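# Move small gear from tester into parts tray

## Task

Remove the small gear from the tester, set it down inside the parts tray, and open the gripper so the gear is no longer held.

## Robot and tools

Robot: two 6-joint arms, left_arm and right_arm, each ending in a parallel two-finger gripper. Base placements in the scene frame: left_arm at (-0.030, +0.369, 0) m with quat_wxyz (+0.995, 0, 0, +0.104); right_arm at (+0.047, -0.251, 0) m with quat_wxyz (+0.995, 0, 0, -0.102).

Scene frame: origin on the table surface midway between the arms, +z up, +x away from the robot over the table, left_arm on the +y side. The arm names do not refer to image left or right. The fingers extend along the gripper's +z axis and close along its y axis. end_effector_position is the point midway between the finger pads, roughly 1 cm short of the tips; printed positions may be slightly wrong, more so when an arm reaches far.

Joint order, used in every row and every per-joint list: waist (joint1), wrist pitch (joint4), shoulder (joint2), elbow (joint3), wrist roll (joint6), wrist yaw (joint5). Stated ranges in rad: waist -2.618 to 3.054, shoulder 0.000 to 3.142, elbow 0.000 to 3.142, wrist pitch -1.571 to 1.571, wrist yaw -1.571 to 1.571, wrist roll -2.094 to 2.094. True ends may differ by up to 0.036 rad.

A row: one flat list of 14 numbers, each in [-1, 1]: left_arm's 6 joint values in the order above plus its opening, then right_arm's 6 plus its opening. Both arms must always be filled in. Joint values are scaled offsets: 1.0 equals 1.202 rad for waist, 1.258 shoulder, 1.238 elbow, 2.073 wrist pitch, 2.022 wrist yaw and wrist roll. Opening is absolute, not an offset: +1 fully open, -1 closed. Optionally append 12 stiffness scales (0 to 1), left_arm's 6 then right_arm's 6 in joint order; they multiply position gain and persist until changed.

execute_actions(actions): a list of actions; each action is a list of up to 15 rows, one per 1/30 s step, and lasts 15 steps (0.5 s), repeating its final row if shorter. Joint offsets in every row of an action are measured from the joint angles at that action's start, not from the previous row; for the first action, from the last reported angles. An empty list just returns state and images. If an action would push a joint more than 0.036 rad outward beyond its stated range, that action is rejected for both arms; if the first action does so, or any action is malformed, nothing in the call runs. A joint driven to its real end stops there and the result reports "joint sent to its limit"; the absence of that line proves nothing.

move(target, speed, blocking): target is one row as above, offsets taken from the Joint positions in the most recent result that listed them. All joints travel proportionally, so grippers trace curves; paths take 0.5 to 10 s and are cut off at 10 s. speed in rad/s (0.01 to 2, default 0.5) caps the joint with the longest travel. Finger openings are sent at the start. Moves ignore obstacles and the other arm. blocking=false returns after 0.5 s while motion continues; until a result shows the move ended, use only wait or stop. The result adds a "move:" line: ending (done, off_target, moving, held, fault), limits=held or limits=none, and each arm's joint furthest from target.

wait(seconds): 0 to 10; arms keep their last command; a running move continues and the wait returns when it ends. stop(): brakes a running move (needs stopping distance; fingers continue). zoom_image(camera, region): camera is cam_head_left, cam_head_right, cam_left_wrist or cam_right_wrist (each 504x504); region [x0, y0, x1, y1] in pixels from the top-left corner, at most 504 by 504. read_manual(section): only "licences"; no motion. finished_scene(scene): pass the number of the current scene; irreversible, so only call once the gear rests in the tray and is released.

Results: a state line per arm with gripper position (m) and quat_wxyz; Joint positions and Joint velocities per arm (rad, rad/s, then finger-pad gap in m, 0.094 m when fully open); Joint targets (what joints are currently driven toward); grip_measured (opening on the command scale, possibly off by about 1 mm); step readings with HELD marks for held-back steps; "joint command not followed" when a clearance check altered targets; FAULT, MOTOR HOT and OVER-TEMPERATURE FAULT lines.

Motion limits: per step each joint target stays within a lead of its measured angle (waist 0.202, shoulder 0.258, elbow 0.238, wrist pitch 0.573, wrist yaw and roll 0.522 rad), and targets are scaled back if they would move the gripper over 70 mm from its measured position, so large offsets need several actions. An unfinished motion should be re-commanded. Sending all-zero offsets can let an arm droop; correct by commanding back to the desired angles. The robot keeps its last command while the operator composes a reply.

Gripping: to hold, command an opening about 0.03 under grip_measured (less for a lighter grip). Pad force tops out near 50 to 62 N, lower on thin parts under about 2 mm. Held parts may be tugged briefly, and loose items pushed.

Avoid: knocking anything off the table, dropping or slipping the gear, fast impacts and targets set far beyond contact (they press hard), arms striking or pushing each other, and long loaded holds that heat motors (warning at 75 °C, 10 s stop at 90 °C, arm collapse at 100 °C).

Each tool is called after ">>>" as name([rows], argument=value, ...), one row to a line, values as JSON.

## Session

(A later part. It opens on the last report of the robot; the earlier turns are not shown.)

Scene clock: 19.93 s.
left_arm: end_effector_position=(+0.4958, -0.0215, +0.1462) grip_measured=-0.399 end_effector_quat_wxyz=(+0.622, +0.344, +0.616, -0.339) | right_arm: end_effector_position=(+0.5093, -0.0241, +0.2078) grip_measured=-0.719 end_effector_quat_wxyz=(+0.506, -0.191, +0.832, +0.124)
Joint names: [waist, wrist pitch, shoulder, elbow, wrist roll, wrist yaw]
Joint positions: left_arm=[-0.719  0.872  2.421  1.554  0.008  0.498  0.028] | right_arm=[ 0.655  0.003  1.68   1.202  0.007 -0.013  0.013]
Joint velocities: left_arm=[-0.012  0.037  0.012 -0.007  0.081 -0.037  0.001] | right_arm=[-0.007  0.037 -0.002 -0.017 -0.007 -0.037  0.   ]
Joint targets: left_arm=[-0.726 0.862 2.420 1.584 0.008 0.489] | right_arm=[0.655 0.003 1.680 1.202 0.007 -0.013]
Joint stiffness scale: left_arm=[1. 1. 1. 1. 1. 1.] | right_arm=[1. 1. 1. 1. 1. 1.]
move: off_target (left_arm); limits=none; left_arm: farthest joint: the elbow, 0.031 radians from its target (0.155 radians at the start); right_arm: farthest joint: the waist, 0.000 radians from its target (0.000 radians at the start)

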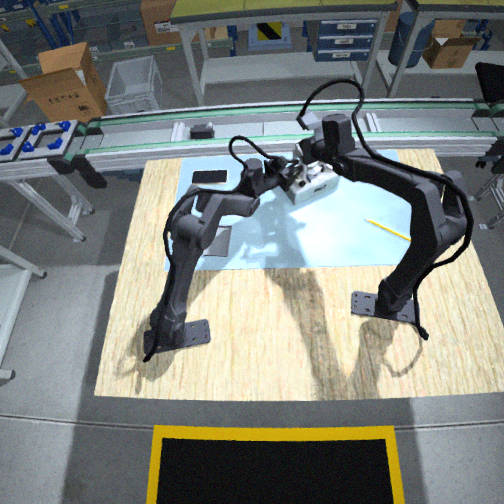

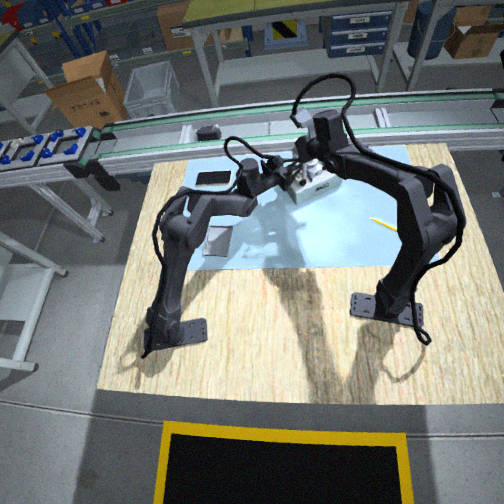

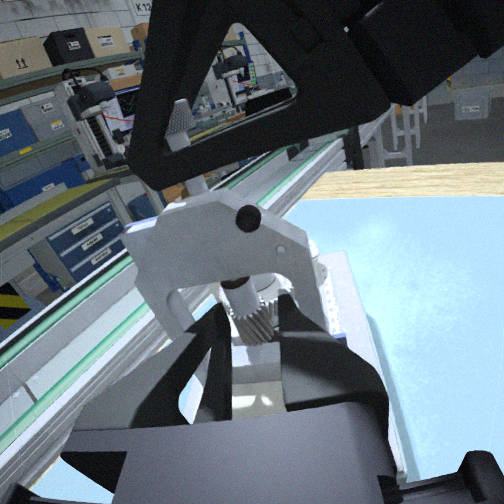

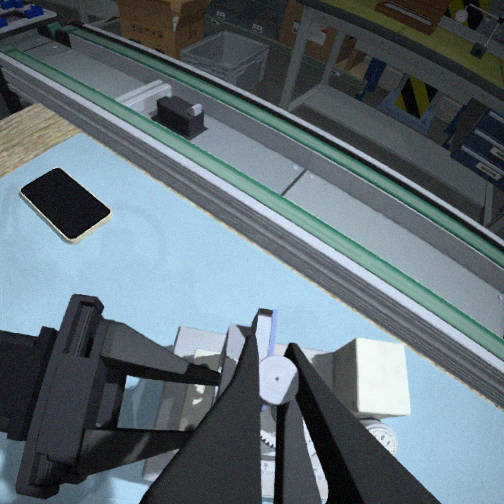

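>>> move(target=[-0.016,-0.032,0.046,0.109,0,-0.01,-0.4,0,0,0,0,0,0,-0.74], speed=0.12)

>>> zoom_image(camera="cam_left_wrist", region=[150,220,350,420])

Scene clock: 21.47 s.
left_arm: end_effector_position=(+0.5063, -0.0337, +0.1401) grip_measured=-0.399 end_effector_quat_wxyz=(+0.618, +0.345, +0.620, -0.340) | right_arm: end_effector_position=(+0.5093, -0.0241, +0.2078) grip_measured=-0.719 end_effector_quat_wxyz=(+0.506, -0.191, +0.832, +0.124)
Joint names: [waist, wrist pitch, shoulder, elbow, wrist roll, wrist yaw]
Joint positions: left_arm=[-0.729  0.82   2.478  1.652  0.008  0.491  0.028] | right_arm=[ 0.655  0.003  1.68   1.202  0.007 -0.013  0.013]
Joint velocities: left_arm=[-0.012 -0.022 -0.007 -0.012  0.022 -0.007 -0.001] | right_arm=[-0.002  0.051 -0.002 -0.002 -0.051 -0.007  0.   ]
Joint targets: left_arm=[-0.738 0.805 2.479 1.689 0.008 0.477] | right_arm=[0.655 0.003 1.680 1.202 0.007 -0.013]
Joint stiffness scale: left_arm=[1. 1. 1. 1. 1. 1.] | right_arm=[1. 1. 1. 1. 1. 1.]
move: off_target (left_arm); limits=none; left_arm: farthest joint: the elbow, 0.037 radians from its target (0.135 radians at the start); right_arm: farthest joint: the waist, 0.000 radians from its target (0.000 radians at the start)

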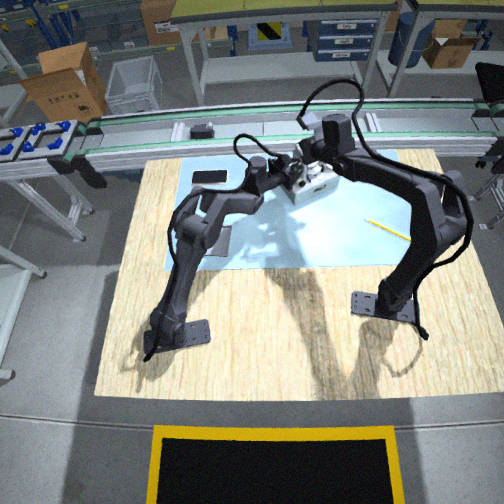

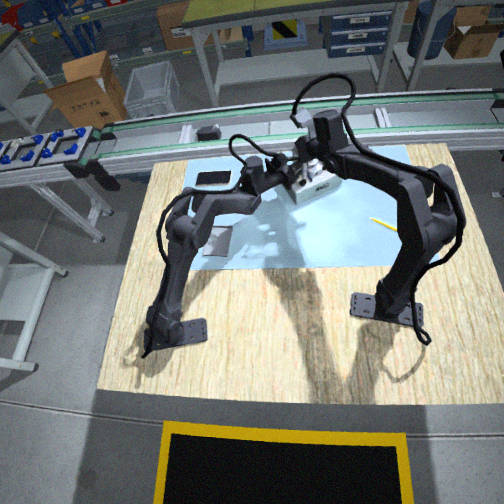

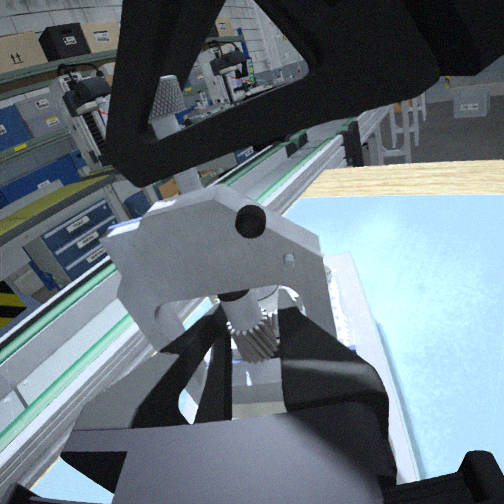

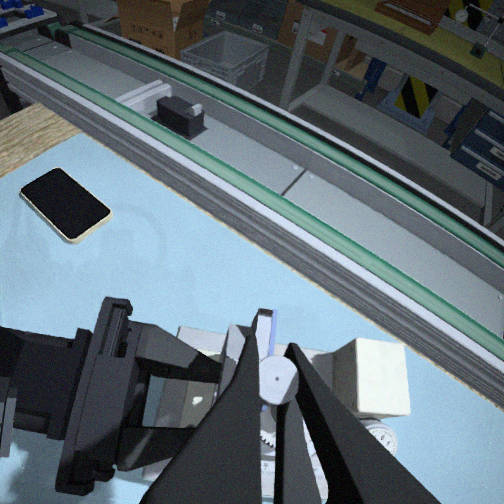

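Region (150, 220, 350, 420) of cam_left_wrist's 504x504 image, scaled by 2.520, with more detail than that image has.

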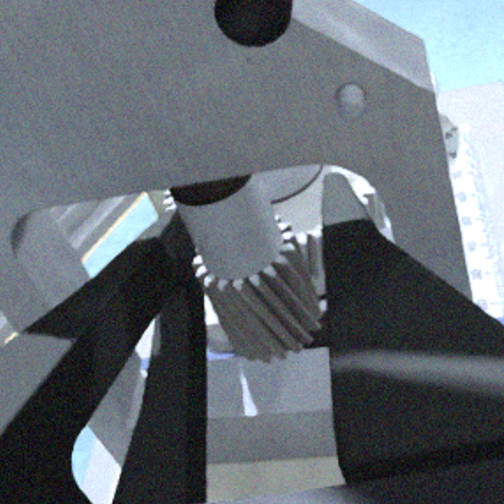

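>>> move(target=[0,0,0,0.024,0,-0.017,-0.45,0,0,0,0,0,0,-0.76], speed=0.1)

>>> move(target=[0,0,0,0.02,0,0,-0.73,0,-0.02,-0.01,0.095,0,0,-0.76], speed=0.1)

Scene clock: 22.33 s.
left_arm: end_effector_position=(+0.5057, -0.0341, +0.1401) grip_measured=-0.448 end_effector_quat_wxyz=(+0.617, +0.346, +0.619, -0.341) | right_arm: end_effector_position=(+0.5093, -0.0241, +0.2078) grip_measured=-0.719 end_effector_quat_wxyz=(+0.506, -0.191, +0.832, +0.124)
Joint names: [waist, wrist pitch, shoulder, elbow, wrist roll, wrist yaw]
Joint positions: left_arm=[-0.729  0.82   2.478  1.652  0.008  0.495  0.026] | right_arm=[ 0.655  0.003  1.68   1.202  0.007 -0.013  0.013]
Joint velocities: left_arm=[-0.017 -0.007 -0.002 -0.032 -0.081 -0.081  0.   ] | right_arm=[-0.007  0.095  0.017 -0.022  0.037  0.007  0.003]
Joint targets: left_arm=[-0.729 0.820 2.478 1.681 0.008 0.457] | right_arm=[0.655 0.003 1.680 1.202 0.007 -0.013]
Joint stiffness scale: left_arm=[1. 1. 1. 1. 1. 1.] | right_arm=[1. 1. 1. 1. 1. 1.]
move: off_target (left_arm); limits=none; left_arm: farthest joint: the wrist yaw, 0.038 radians from its target (0.035 radians at the start); right_arm: farthest joint: the waist, 0.000 radians from its target (0.000 radians at the start)

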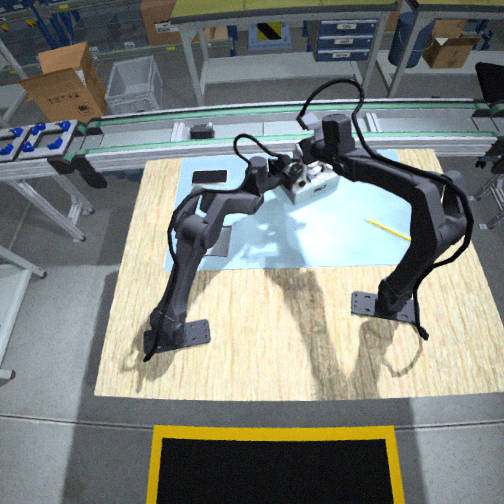

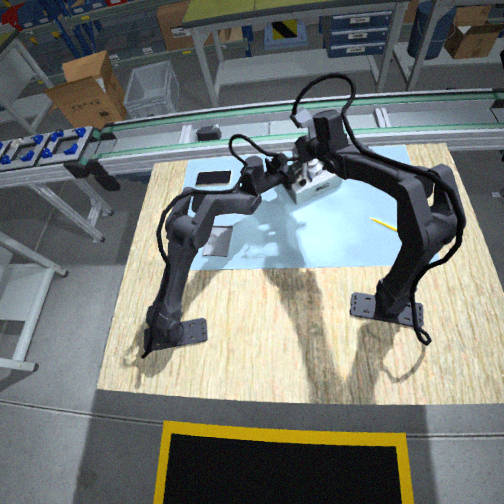

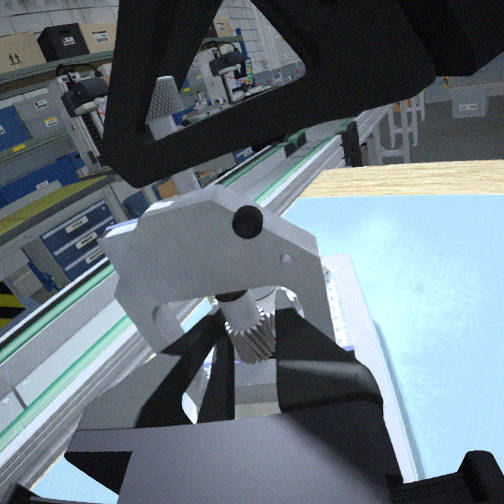

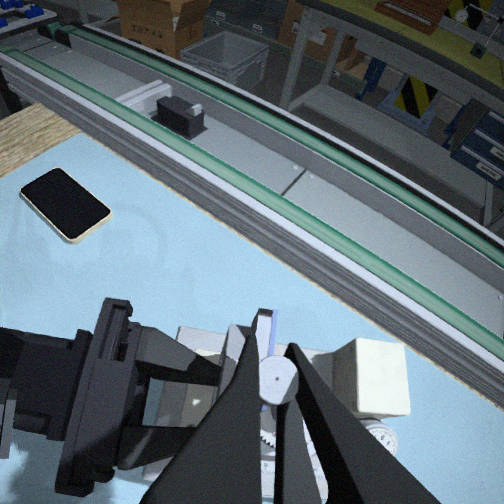

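Scene clock: 23.83 s.
left_arm: end_effector_position=(+0.5073, -0.0320, +0.1397) grip_measured=-0.633 end_effector_quat_wxyz=(+0.618, +0.344, +0.620, -0.340) | right_arm: end_effector_position=(+0.5090, -0.0241, +0.2137) grip_measured=-0.719 end_effector_quat_wxyz=(+0.488, -0.194, +0.842, +0.120)
Joint names: [waist, wrist pitch, shoulder, elbow, wrist roll, wrist yaw]
Joint positions: left_arm=[-0.726  0.822  2.479  1.651  0.007  0.493  0.017] | right_arm=[ 0.655 -0.101  1.686  1.269  0.007 -0.014  0.013]
Joint velocities: left_arm=[ 0.007 -0.022 -0.002  0.002 -0.022 -0.022 -0.001] | right_arm=[ 0.007 -0.007  0.022 -0.007 -0.051  0.022 -0.001]
Joint targets: left_arm=[-0.729 0.820 2.478 1.677 0.008 0.495] | right_arm=[0.655 -0.038 1.668 1.319 0.007 -0.014]
Joint stiffness scale: left_arm=[1. 1. 1. 1. 1. 1.] | right_arm=[1. 1. 1. 1. 1. 1.]
move: off_target (left_arm, right_arm); limits=none; left_arm: farthest joint: the elbow, 0.026 radians from its target (0.025 radians at the start); right_arm: farthest joint: the wrist pitch, 0.062 radians from its target (0.042 radians at the start)

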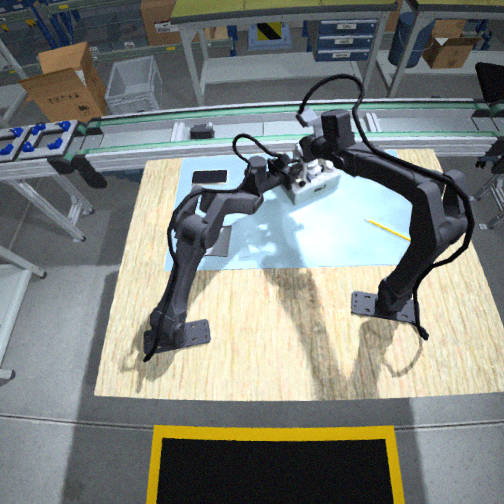

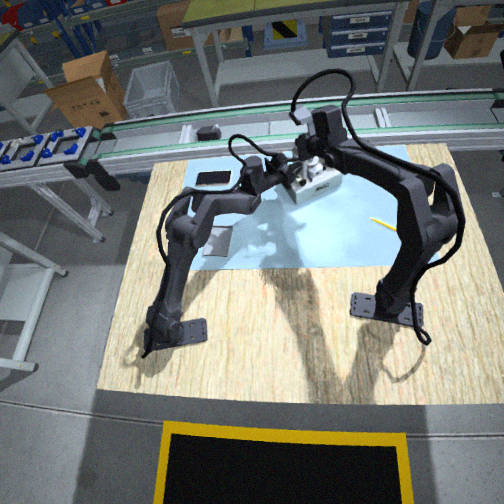

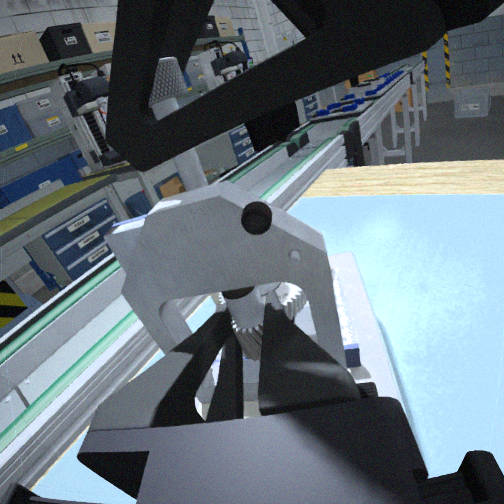

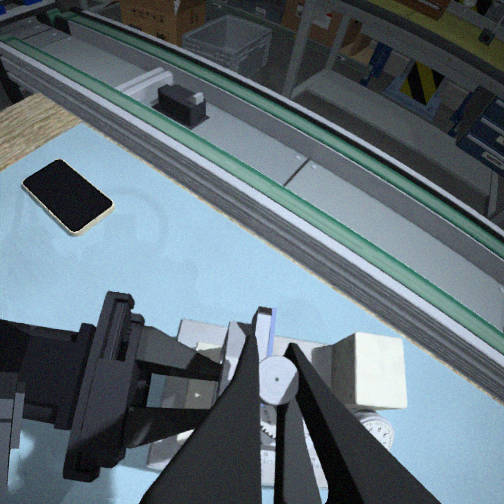

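>>> move(target=[0,0,0,0.02,0,0,-0.68,0,0.06,-0.035,0.075,0,0,-0.76], speed=0.15)

>>> move(target=[0,0.02,-0.028,0.024,0,0,-0.68,0,0.06,-0.035,0.055,0,0,-0.76], speed=0.1)

>>> zoom_image(camera="cam_left_wrist", region=[150,220,350,420])

Scene clock: 25.20 s.
left_arm: end_effector_position=(+0.5073, -0.0320, +0.1398) grip_measured=-0.633 end_effector_quat_wxyz=(+0.618, +0.344, +0.620, -0.340) | right_arm: end_effector_position=(+0.5095, -0.0239, +0.2152) grip_measured=-0.719 end_effector_quat_wxyz=(+0.482, -0.194, +0.846, +0.118)
Joint names: [waist, wrist pitch, shoulder, elbow, wrist roll, wrist yaw]
Joint positions: left_arm=[-0.726  0.822  2.479  1.651  0.007  0.493  0.017] | right_arm=[ 0.655 -0.135  1.692  1.295  0.007 -0.014  0.013]
Joint velocities: left_arm=[-0.002 -0.022 -0.017 -0.002 -0.022  0.007  0.001] | right_arm=[-0.017  0.037 -0.007 -0.012 -0.051  0.037  0.001]
Joint targets: left_arm=[-0.726 0.822 2.479 1.676 0.007 0.493] | right_arm=[0.655 0.016 1.644 1.359 0.007 -0.014]
Joint stiffness scale: left_arm=[1. 1. 1. 1. 1. 1.] | right_arm=[1. 1. 1. 1. 1. 1.]
move: off_target (left_arm, right_arm); limits=none; left_arm: farthest joint: the elbow, 0.025 radians from its target (0.025 radians at the start); right_arm: farthest joint: the wrist pitch, 0.159 radians from its target (0.124 radians at the start)

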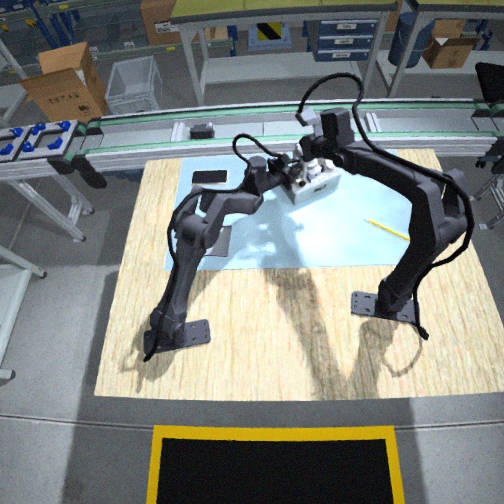

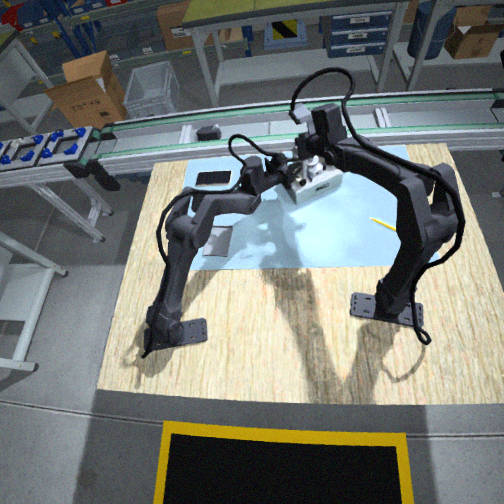

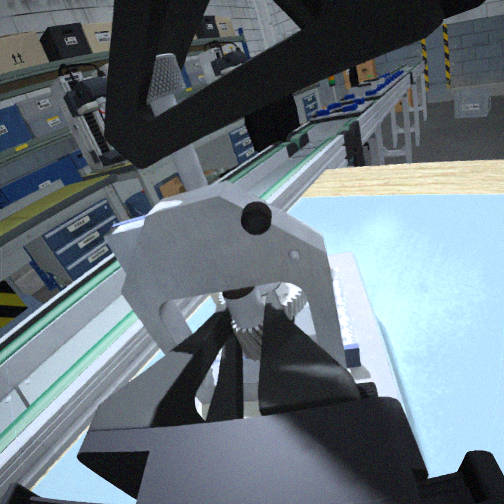

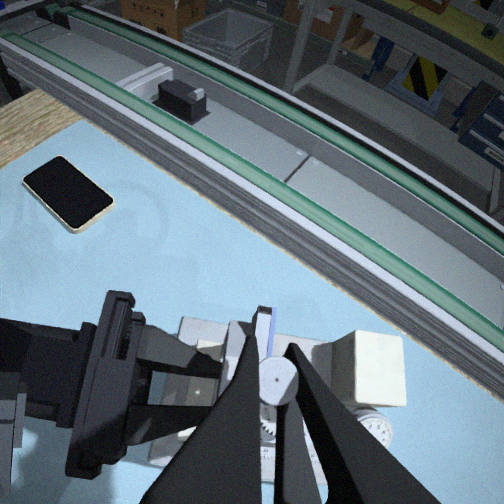

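Scene clock: 26.73 s.
left_arm: end_effector_position=(+0.5071, -0.0322, +0.1410) grip_measured=-0.633 end_effector_quat_wxyz=(+0.620, +0.345, +0.618, -0.340) | right_arm: end_effector_position=(+0.5094, -0.0240, +0.2123) grip_measured=-0.719 end_effector_quat_wxyz=(+0.476, -0.195, +0.849, +0.117)
Joint names: [waist, wrist pitch, shoulder, elbow, wrist roll, wrist yaw]
Joint positions: left_arm=[-0.726  0.827  2.479  1.651  0.007  0.494  0.017] | right_arm=[ 0.655 -0.151  1.698  1.302  0.007 -0.014  0.013]
Joint velocities: left_arm=[-0.012  0.066  0.017 -0.012 -0.037 -0.022 -0.001] | right_arm=[-0.002  0.022  0.022  0.007  0.007  0.022 -0.001]
Joint targets: left_arm=[-0.726 0.863 2.444 1.681 0.007 0.493] | right_arm=[0.655 -0.011 1.648 1.363 0.007 -0.014]
Joint stiffness scale: left_arm=[1. 1. 1. 1. 1. 1.] | right_arm=[1. 1. 1. 1. 1. 1.]
move: off_target (left_arm, right_arm); limits=none; left_arm: farthest joint: the wrist pitch, 0.036 radians from its target (0.042 radians at the start); right_arm: farthest joint: the wrist pitch, 0.140 radians from its target (0.125 radians at the start)

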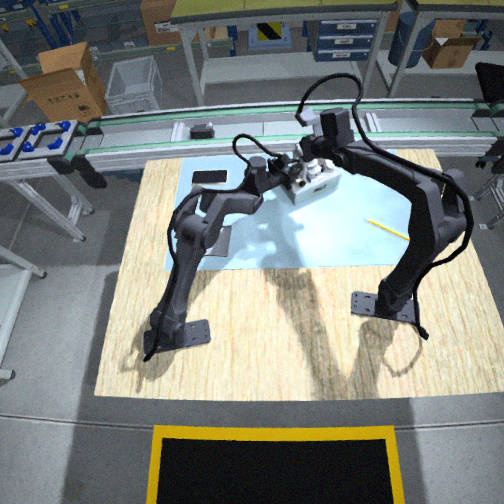

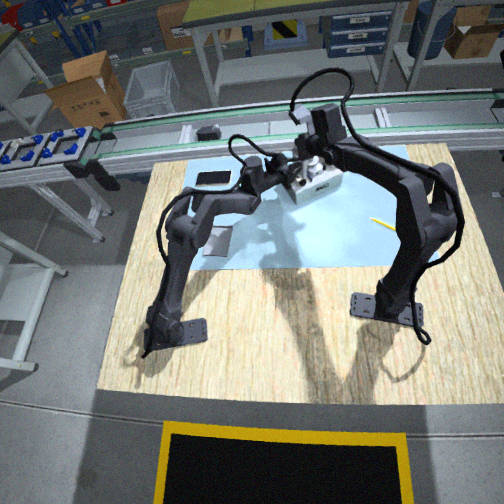

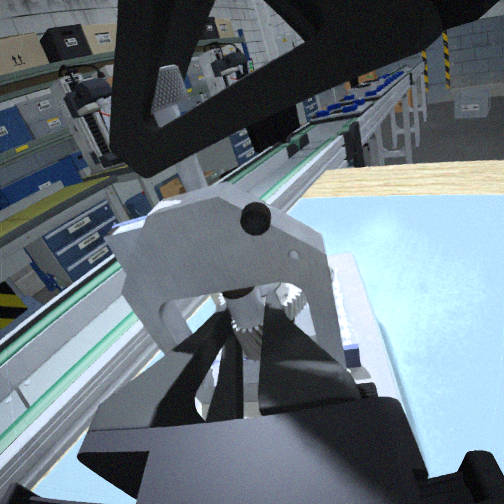

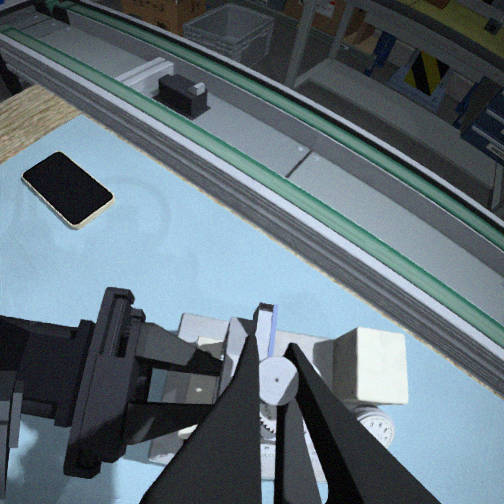

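Region (150, 220, 350, 420) of cam_left_wrist's 504x504 image, scaled by 2.520, with more detail than that image has.

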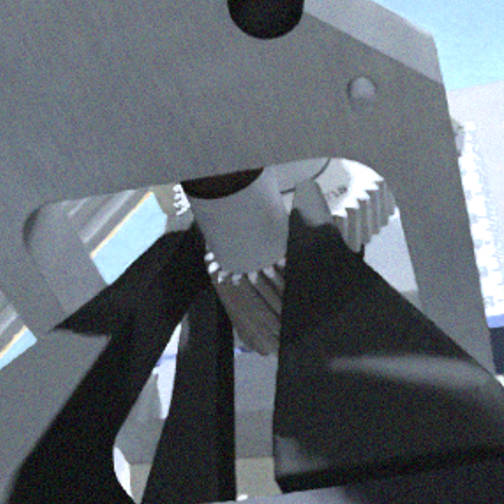

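>>> execute_actions([
  [[0,0.025,-0.032,0.026,0,0,-0.68,0,0.1,-0.02,0.03,0,0,-0.76]],
  [[0,0.035,-0.036,0.026,0,0,-0.68,0,0.1,-0.02,0.03,0,0,-0.76]],
])

Scene clock: 28.07 s.
left_arm: end_effector_position=(+0.5075, -0.0314, +0.1437) grip_measured=-0.633 end_effector_quat_wxyz=(+0.624, +0.344, +0.614, -0.340) | right_arm: end_effector_position=(+0.5098, -0.0237, +0.2131) grip_measured=-0.719 end_effector_quat_wxyz=(+0.478, -0.195, +0.849, +0.117)
Joint names: [waist, wrist pitch, shoulder, elbow, wrist roll, wrist yaw]
Joint positions: left_arm=[-0.724  0.839  2.479  1.651  0.007  0.495  0.017] | right_arm=[ 0.655 -0.147  1.698  1.302  0.007 -0.014  0.013]
Joint velocities: left_arm=[-0.002 -0.022 -0.002 -0.002 -0.007  0.037 -0.   ] | right_arm=[ 0.007  0.037  0.007  0.002 -0.007  0.037 -0.   ]
Joint targets: left_arm=[-0.724 0.909 2.434 1.683 0.007 0.495] | right_arm=[0.655 0.060 1.673 1.339 0.007 -0.014]
Joint stiffness scale: left_arm=[1. 1. 1. 1. 1. 1.] | right_arm=[1. 1. 1. 1. 1. 1.]
Step readings (joint positions; steps 1 to 15: 1st action; 16 to 30: 2nd action):
0: left_arm=[-0.726 0.827 2.479 1.651 0.007 0.494] | right_arm=[0.655 -0.151 1.698 1.302 0.007 -0.014]
1: left_arm=[-0.726 0.829 2.479 1.651 0.007 0.494] | right_arm=[0.655 -0.148 1.698 1.302 0.007 -0.014]
2: left_arm=[-0.726 0.830 2.479 1.651 0.007 0.495] | right_arm=[0.655 -0.148 1.698 1.302 0.007 -0.014]
4: left_arm=[-0.725 0.834 2.479 1.651 0.007 0.495] | right_arm=[0.655 -0.148 1.698 1.302 0.007 -0.014]
8: left_arm=[-0.724 0.836 2.479 1.651 0.007 0.495] | right_arm=[0.655 -0.147 1.698 1.302 0.007 -0.014]
15: left_arm=[-0.724 0.836 2.479 1.651 0.007 0.495] | right_arm=[0.655 -0.147 1.698 1.302 0.007 -0.014]
16: left_arm=[-0.724 0.838 2.479 1.651 0.007 0.495] | right_arm=[0.655 -0.147 1.698 1.302 0.007 -0.014]
17: left_arm=[-0.724 0.839 2.479 1.651 0.007 0.495] | right_arm=[0.655 -0.147 1.698 1.302 0.007 -0.014]
19: left_arm=[-0.724 0.839 2.479 1.651 0.007 0.495] | right_arm=[0.655 -0.147 1.698 1.302 0.007 -0.014]
23: left_arm=[-0.724 0.839 2.479 1.651 0.007 0.495] | right_arm=[0.655 -0.147 1.698 1.302 0.007 -0.014]
30: Joint positions above

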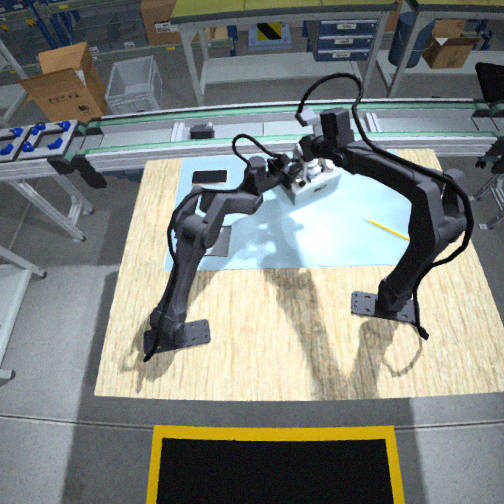

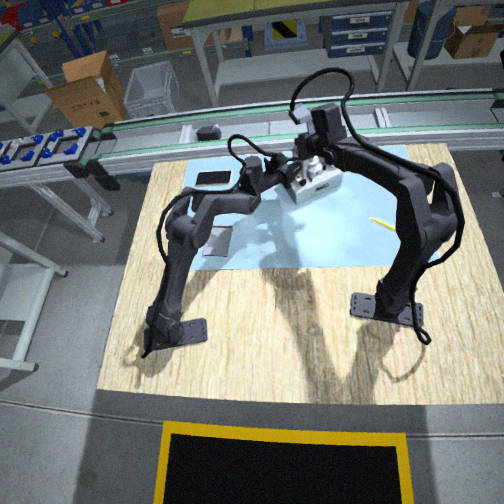

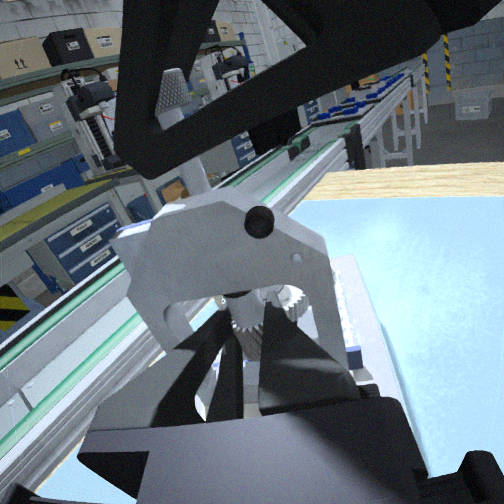

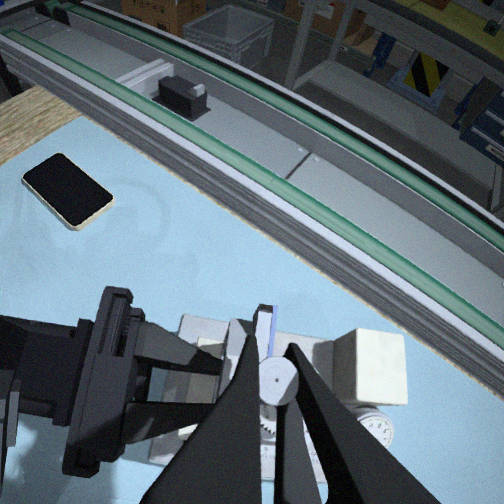

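>>> move(target=[0,-0.008,0,0.02,0,0,-0.68,0,-0.01,0,0,0,0,-0.76])

>>> move(target=[0,0,0,0.02,0,0,-0.68,0,-0.01,0,0,0,0,-0.4])

>>> move(target=[0,0,0,0.02,0,0,-0.68,0,-0.41,0.268,0.64,0,0,-0.4], speed=0.5)

Scene clock: 29.27 s.
left_arm: end_effector_position=(+0.5075, -0.0315, +0.1420) grip_measured=-0.633 end_effector_quat_wxyz=(+0.622, +0.345, +0.615, -0.340) | right_arm: end_effector_position=(+0.5084, -0.0244, +0.2104) grip_measured=-0.719 end_effector_quat_wxyz=(+0.473, -0.196, +0.851, +0.116)
Joint names: [waist, wrist pitch, shoulder, elbow, wrist roll, wrist yaw]
Joint positions: left_arm=[-0.724  0.836  2.48   1.651  0.007  0.496  0.017] | right_arm=[ 0.655 -0.158  1.698  1.302  0.007 -0.014  0.013]
Joint velocities: left_arm=[-0.012 -0.037  0.017 -0.022 -0.007  0.066 -0.001] | right_arm=[ 0.002 -0.022  0.012 -0.017  0.051  0.037  0.   ]
Joint targets: left_arm=[-0.724 0.823 2.479 1.676 0.007 0.496] | right_arm=[0.655 -0.168 1.698 1.302 0.007 -0.014]
Joint stiffness scale: left_arm=[1. 1. 1. 1. 1. 1.] | right_arm=[1. 1. 1. 1. 1. 1.]
move: off_target (left_arm); limits=none; left_arm: farthest joint: the elbow, 0.025 radians from its target (0.025 radians at the start); right_arm: farthest joint: the wrist pitch, 0.010 radians from its target (0.021 radians at the start)

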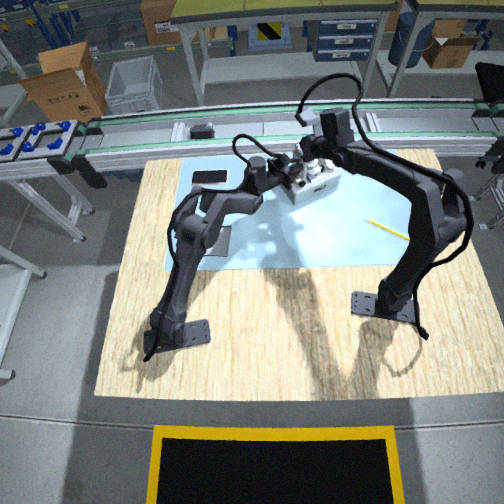

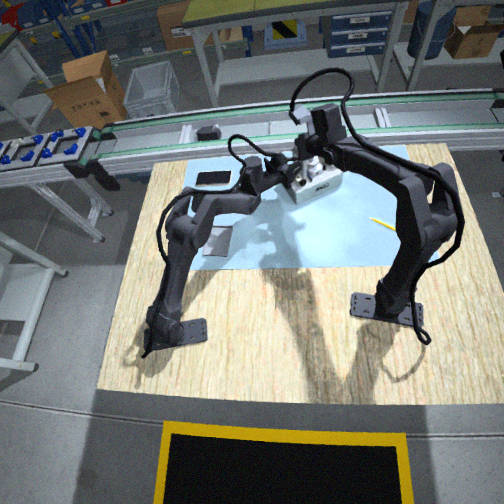

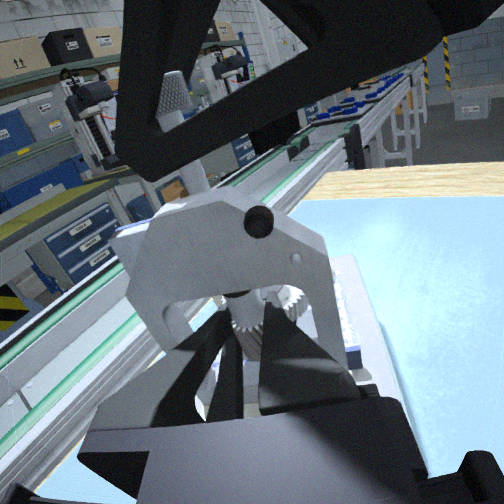

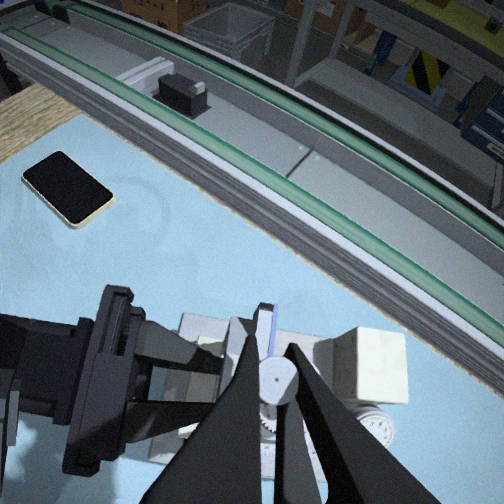

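Scene clock: 29.97 s.
left_arm: end_effector_position=(+0.5074, -0.0316, +0.1419) grip_measured=-0.633 end_effector_quat_wxyz=(+0.622, +0.345, +0.615, -0.340) | right_arm: end_effector_position=(+0.5084, -0.0244, +0.2103) grip_measured=-0.402 end_effector_quat_wxyz=(+0.472, -0.196, +0.851, +0.116)
Joint names: [waist, wrist pitch, shoulder, elbow, wrist roll, wrist yaw]
Joint positions: left_arm=[-0.724  0.836  2.48   1.651  0.007  0.497  0.017] | right_arm=[ 0.655 -0.158  1.698  1.302  0.007 -0.014  0.028]
Joint velocities: left_arm=[ 0.002 -0.007 -0.027 -0.002  0.051 -0.066 -0.   ] | right_arm=[-0.007  0.007 -0.027  0.012  0.007  0.007 -0.001]
Joint targets: left_arm=[-0.724 0.836 2.480 1.676 0.007 0.496] | right_arm=[0.655 -0.179 1.698 1.302 0.007 -0.014]
Joint stiffness scale: left_arm=[1. 1. 1. 1. 1. 1.] | right_arm=[1. 1. 1. 1. 1. 1.]
move: off_target (left_arm); limits=none; left_arm: farthest joint: the elbow, 0.025 radians from its target (0.025 radians at the start); right_arm: farthest joint: the wrist pitch, 0.020 radians from its target (0.021 radians at the start)

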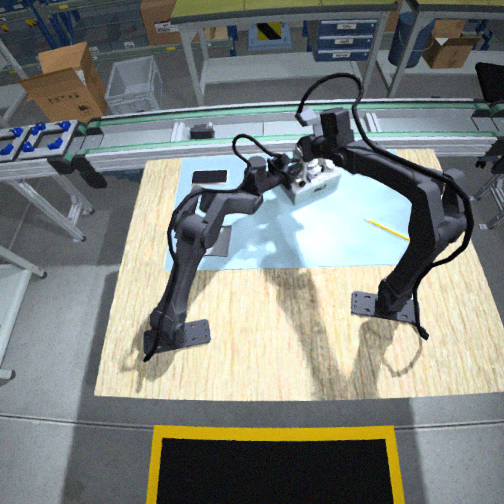

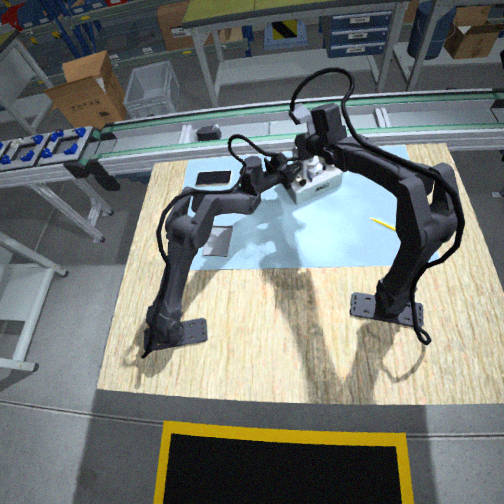

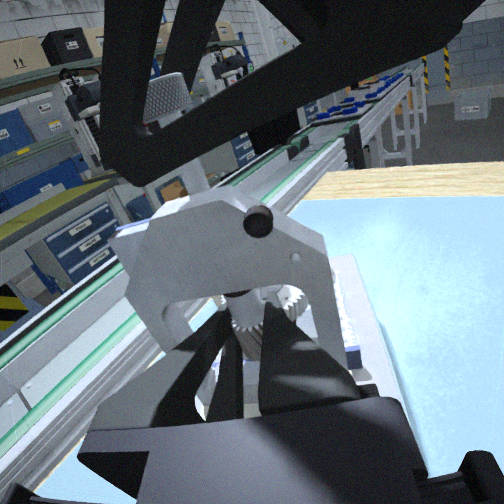

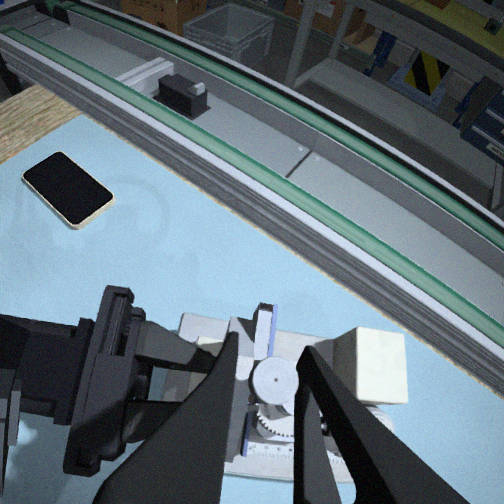

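Scene clock: 32.43 s.
left_arm: end_effector_position=(+0.5074, -0.0316, +0.1419) grip_measured=-0.633 end_effector_quat_wxyz=(+0.622, +0.345, +0.615, -0.340) | right_arm: end_effector_position=(+0.5155, -0.0210, +0.2291) grip_measured=-0.402 end_effector_quat_wxyz=(+0.301, -0.211, +0.927, +0.077)
Joint names: [waist, wrist pitch, shoulder, elbow, wrist roll, wrist yaw]
Joint positions: left_arm=[-0.724  0.836  2.48   1.651  0.007  0.497  0.017] | right_arm=[ 0.655 -0.991  2.015  2.068  0.007 -0.014  0.028]
Joint velocities: left_arm=[-0.002  0.022 -0.007 -0.002  0.037 -0.037 -0.001] | right_arm=[-0.007  0.007 -0.007 -0.007 -0.037  0.022  0.   ]
Joint targets: left_arm=[-0.724 0.836 2.480 1.676 0.007 0.497] | right_arm=[0.655 -1.008 2.035 2.094 0.007 -0.014]
Joint stiffness scale: left_arm=[1. 1. 1. 1. 1. 1.] | right_arm=[1. 1. 1. 1. 1. 1.]
move: off_target (left_arm, right_arm); limits=none; left_arm: farthest joint: the elbow, 0.025 radians from its target (0.025 radians at the start); right_arm: farthest joint: the elbow, 0.027 radians from its target (0.793 radians at the start)

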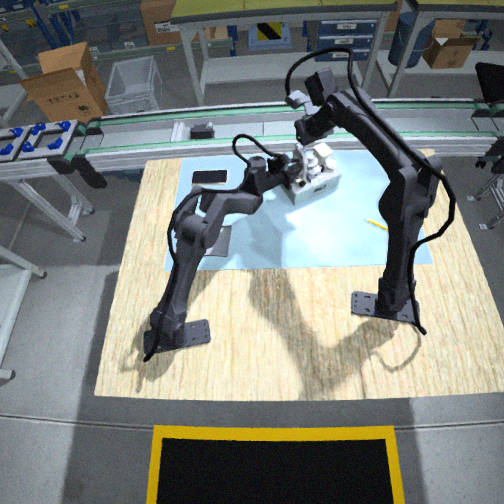

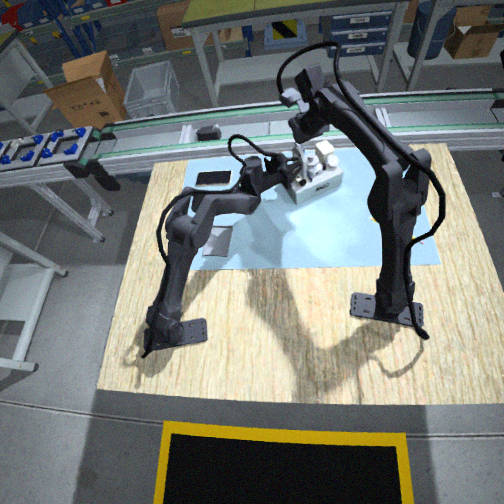

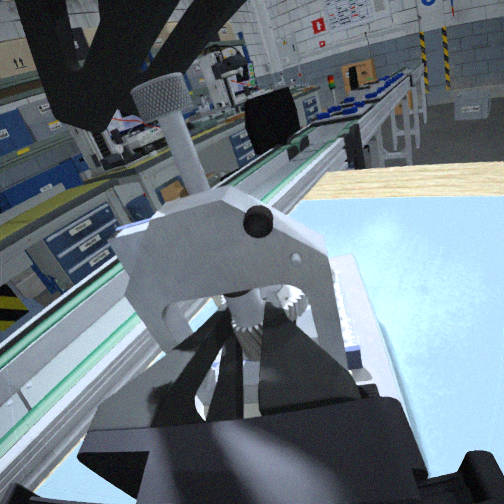

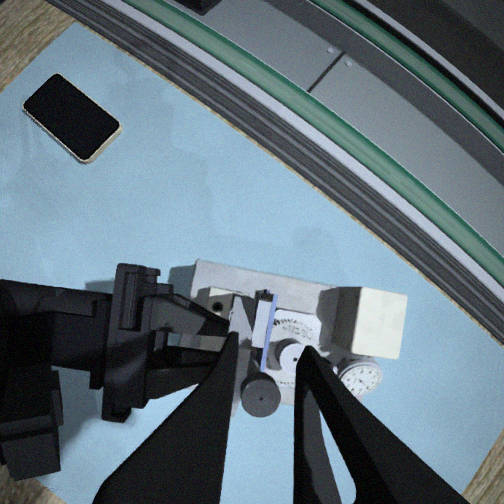

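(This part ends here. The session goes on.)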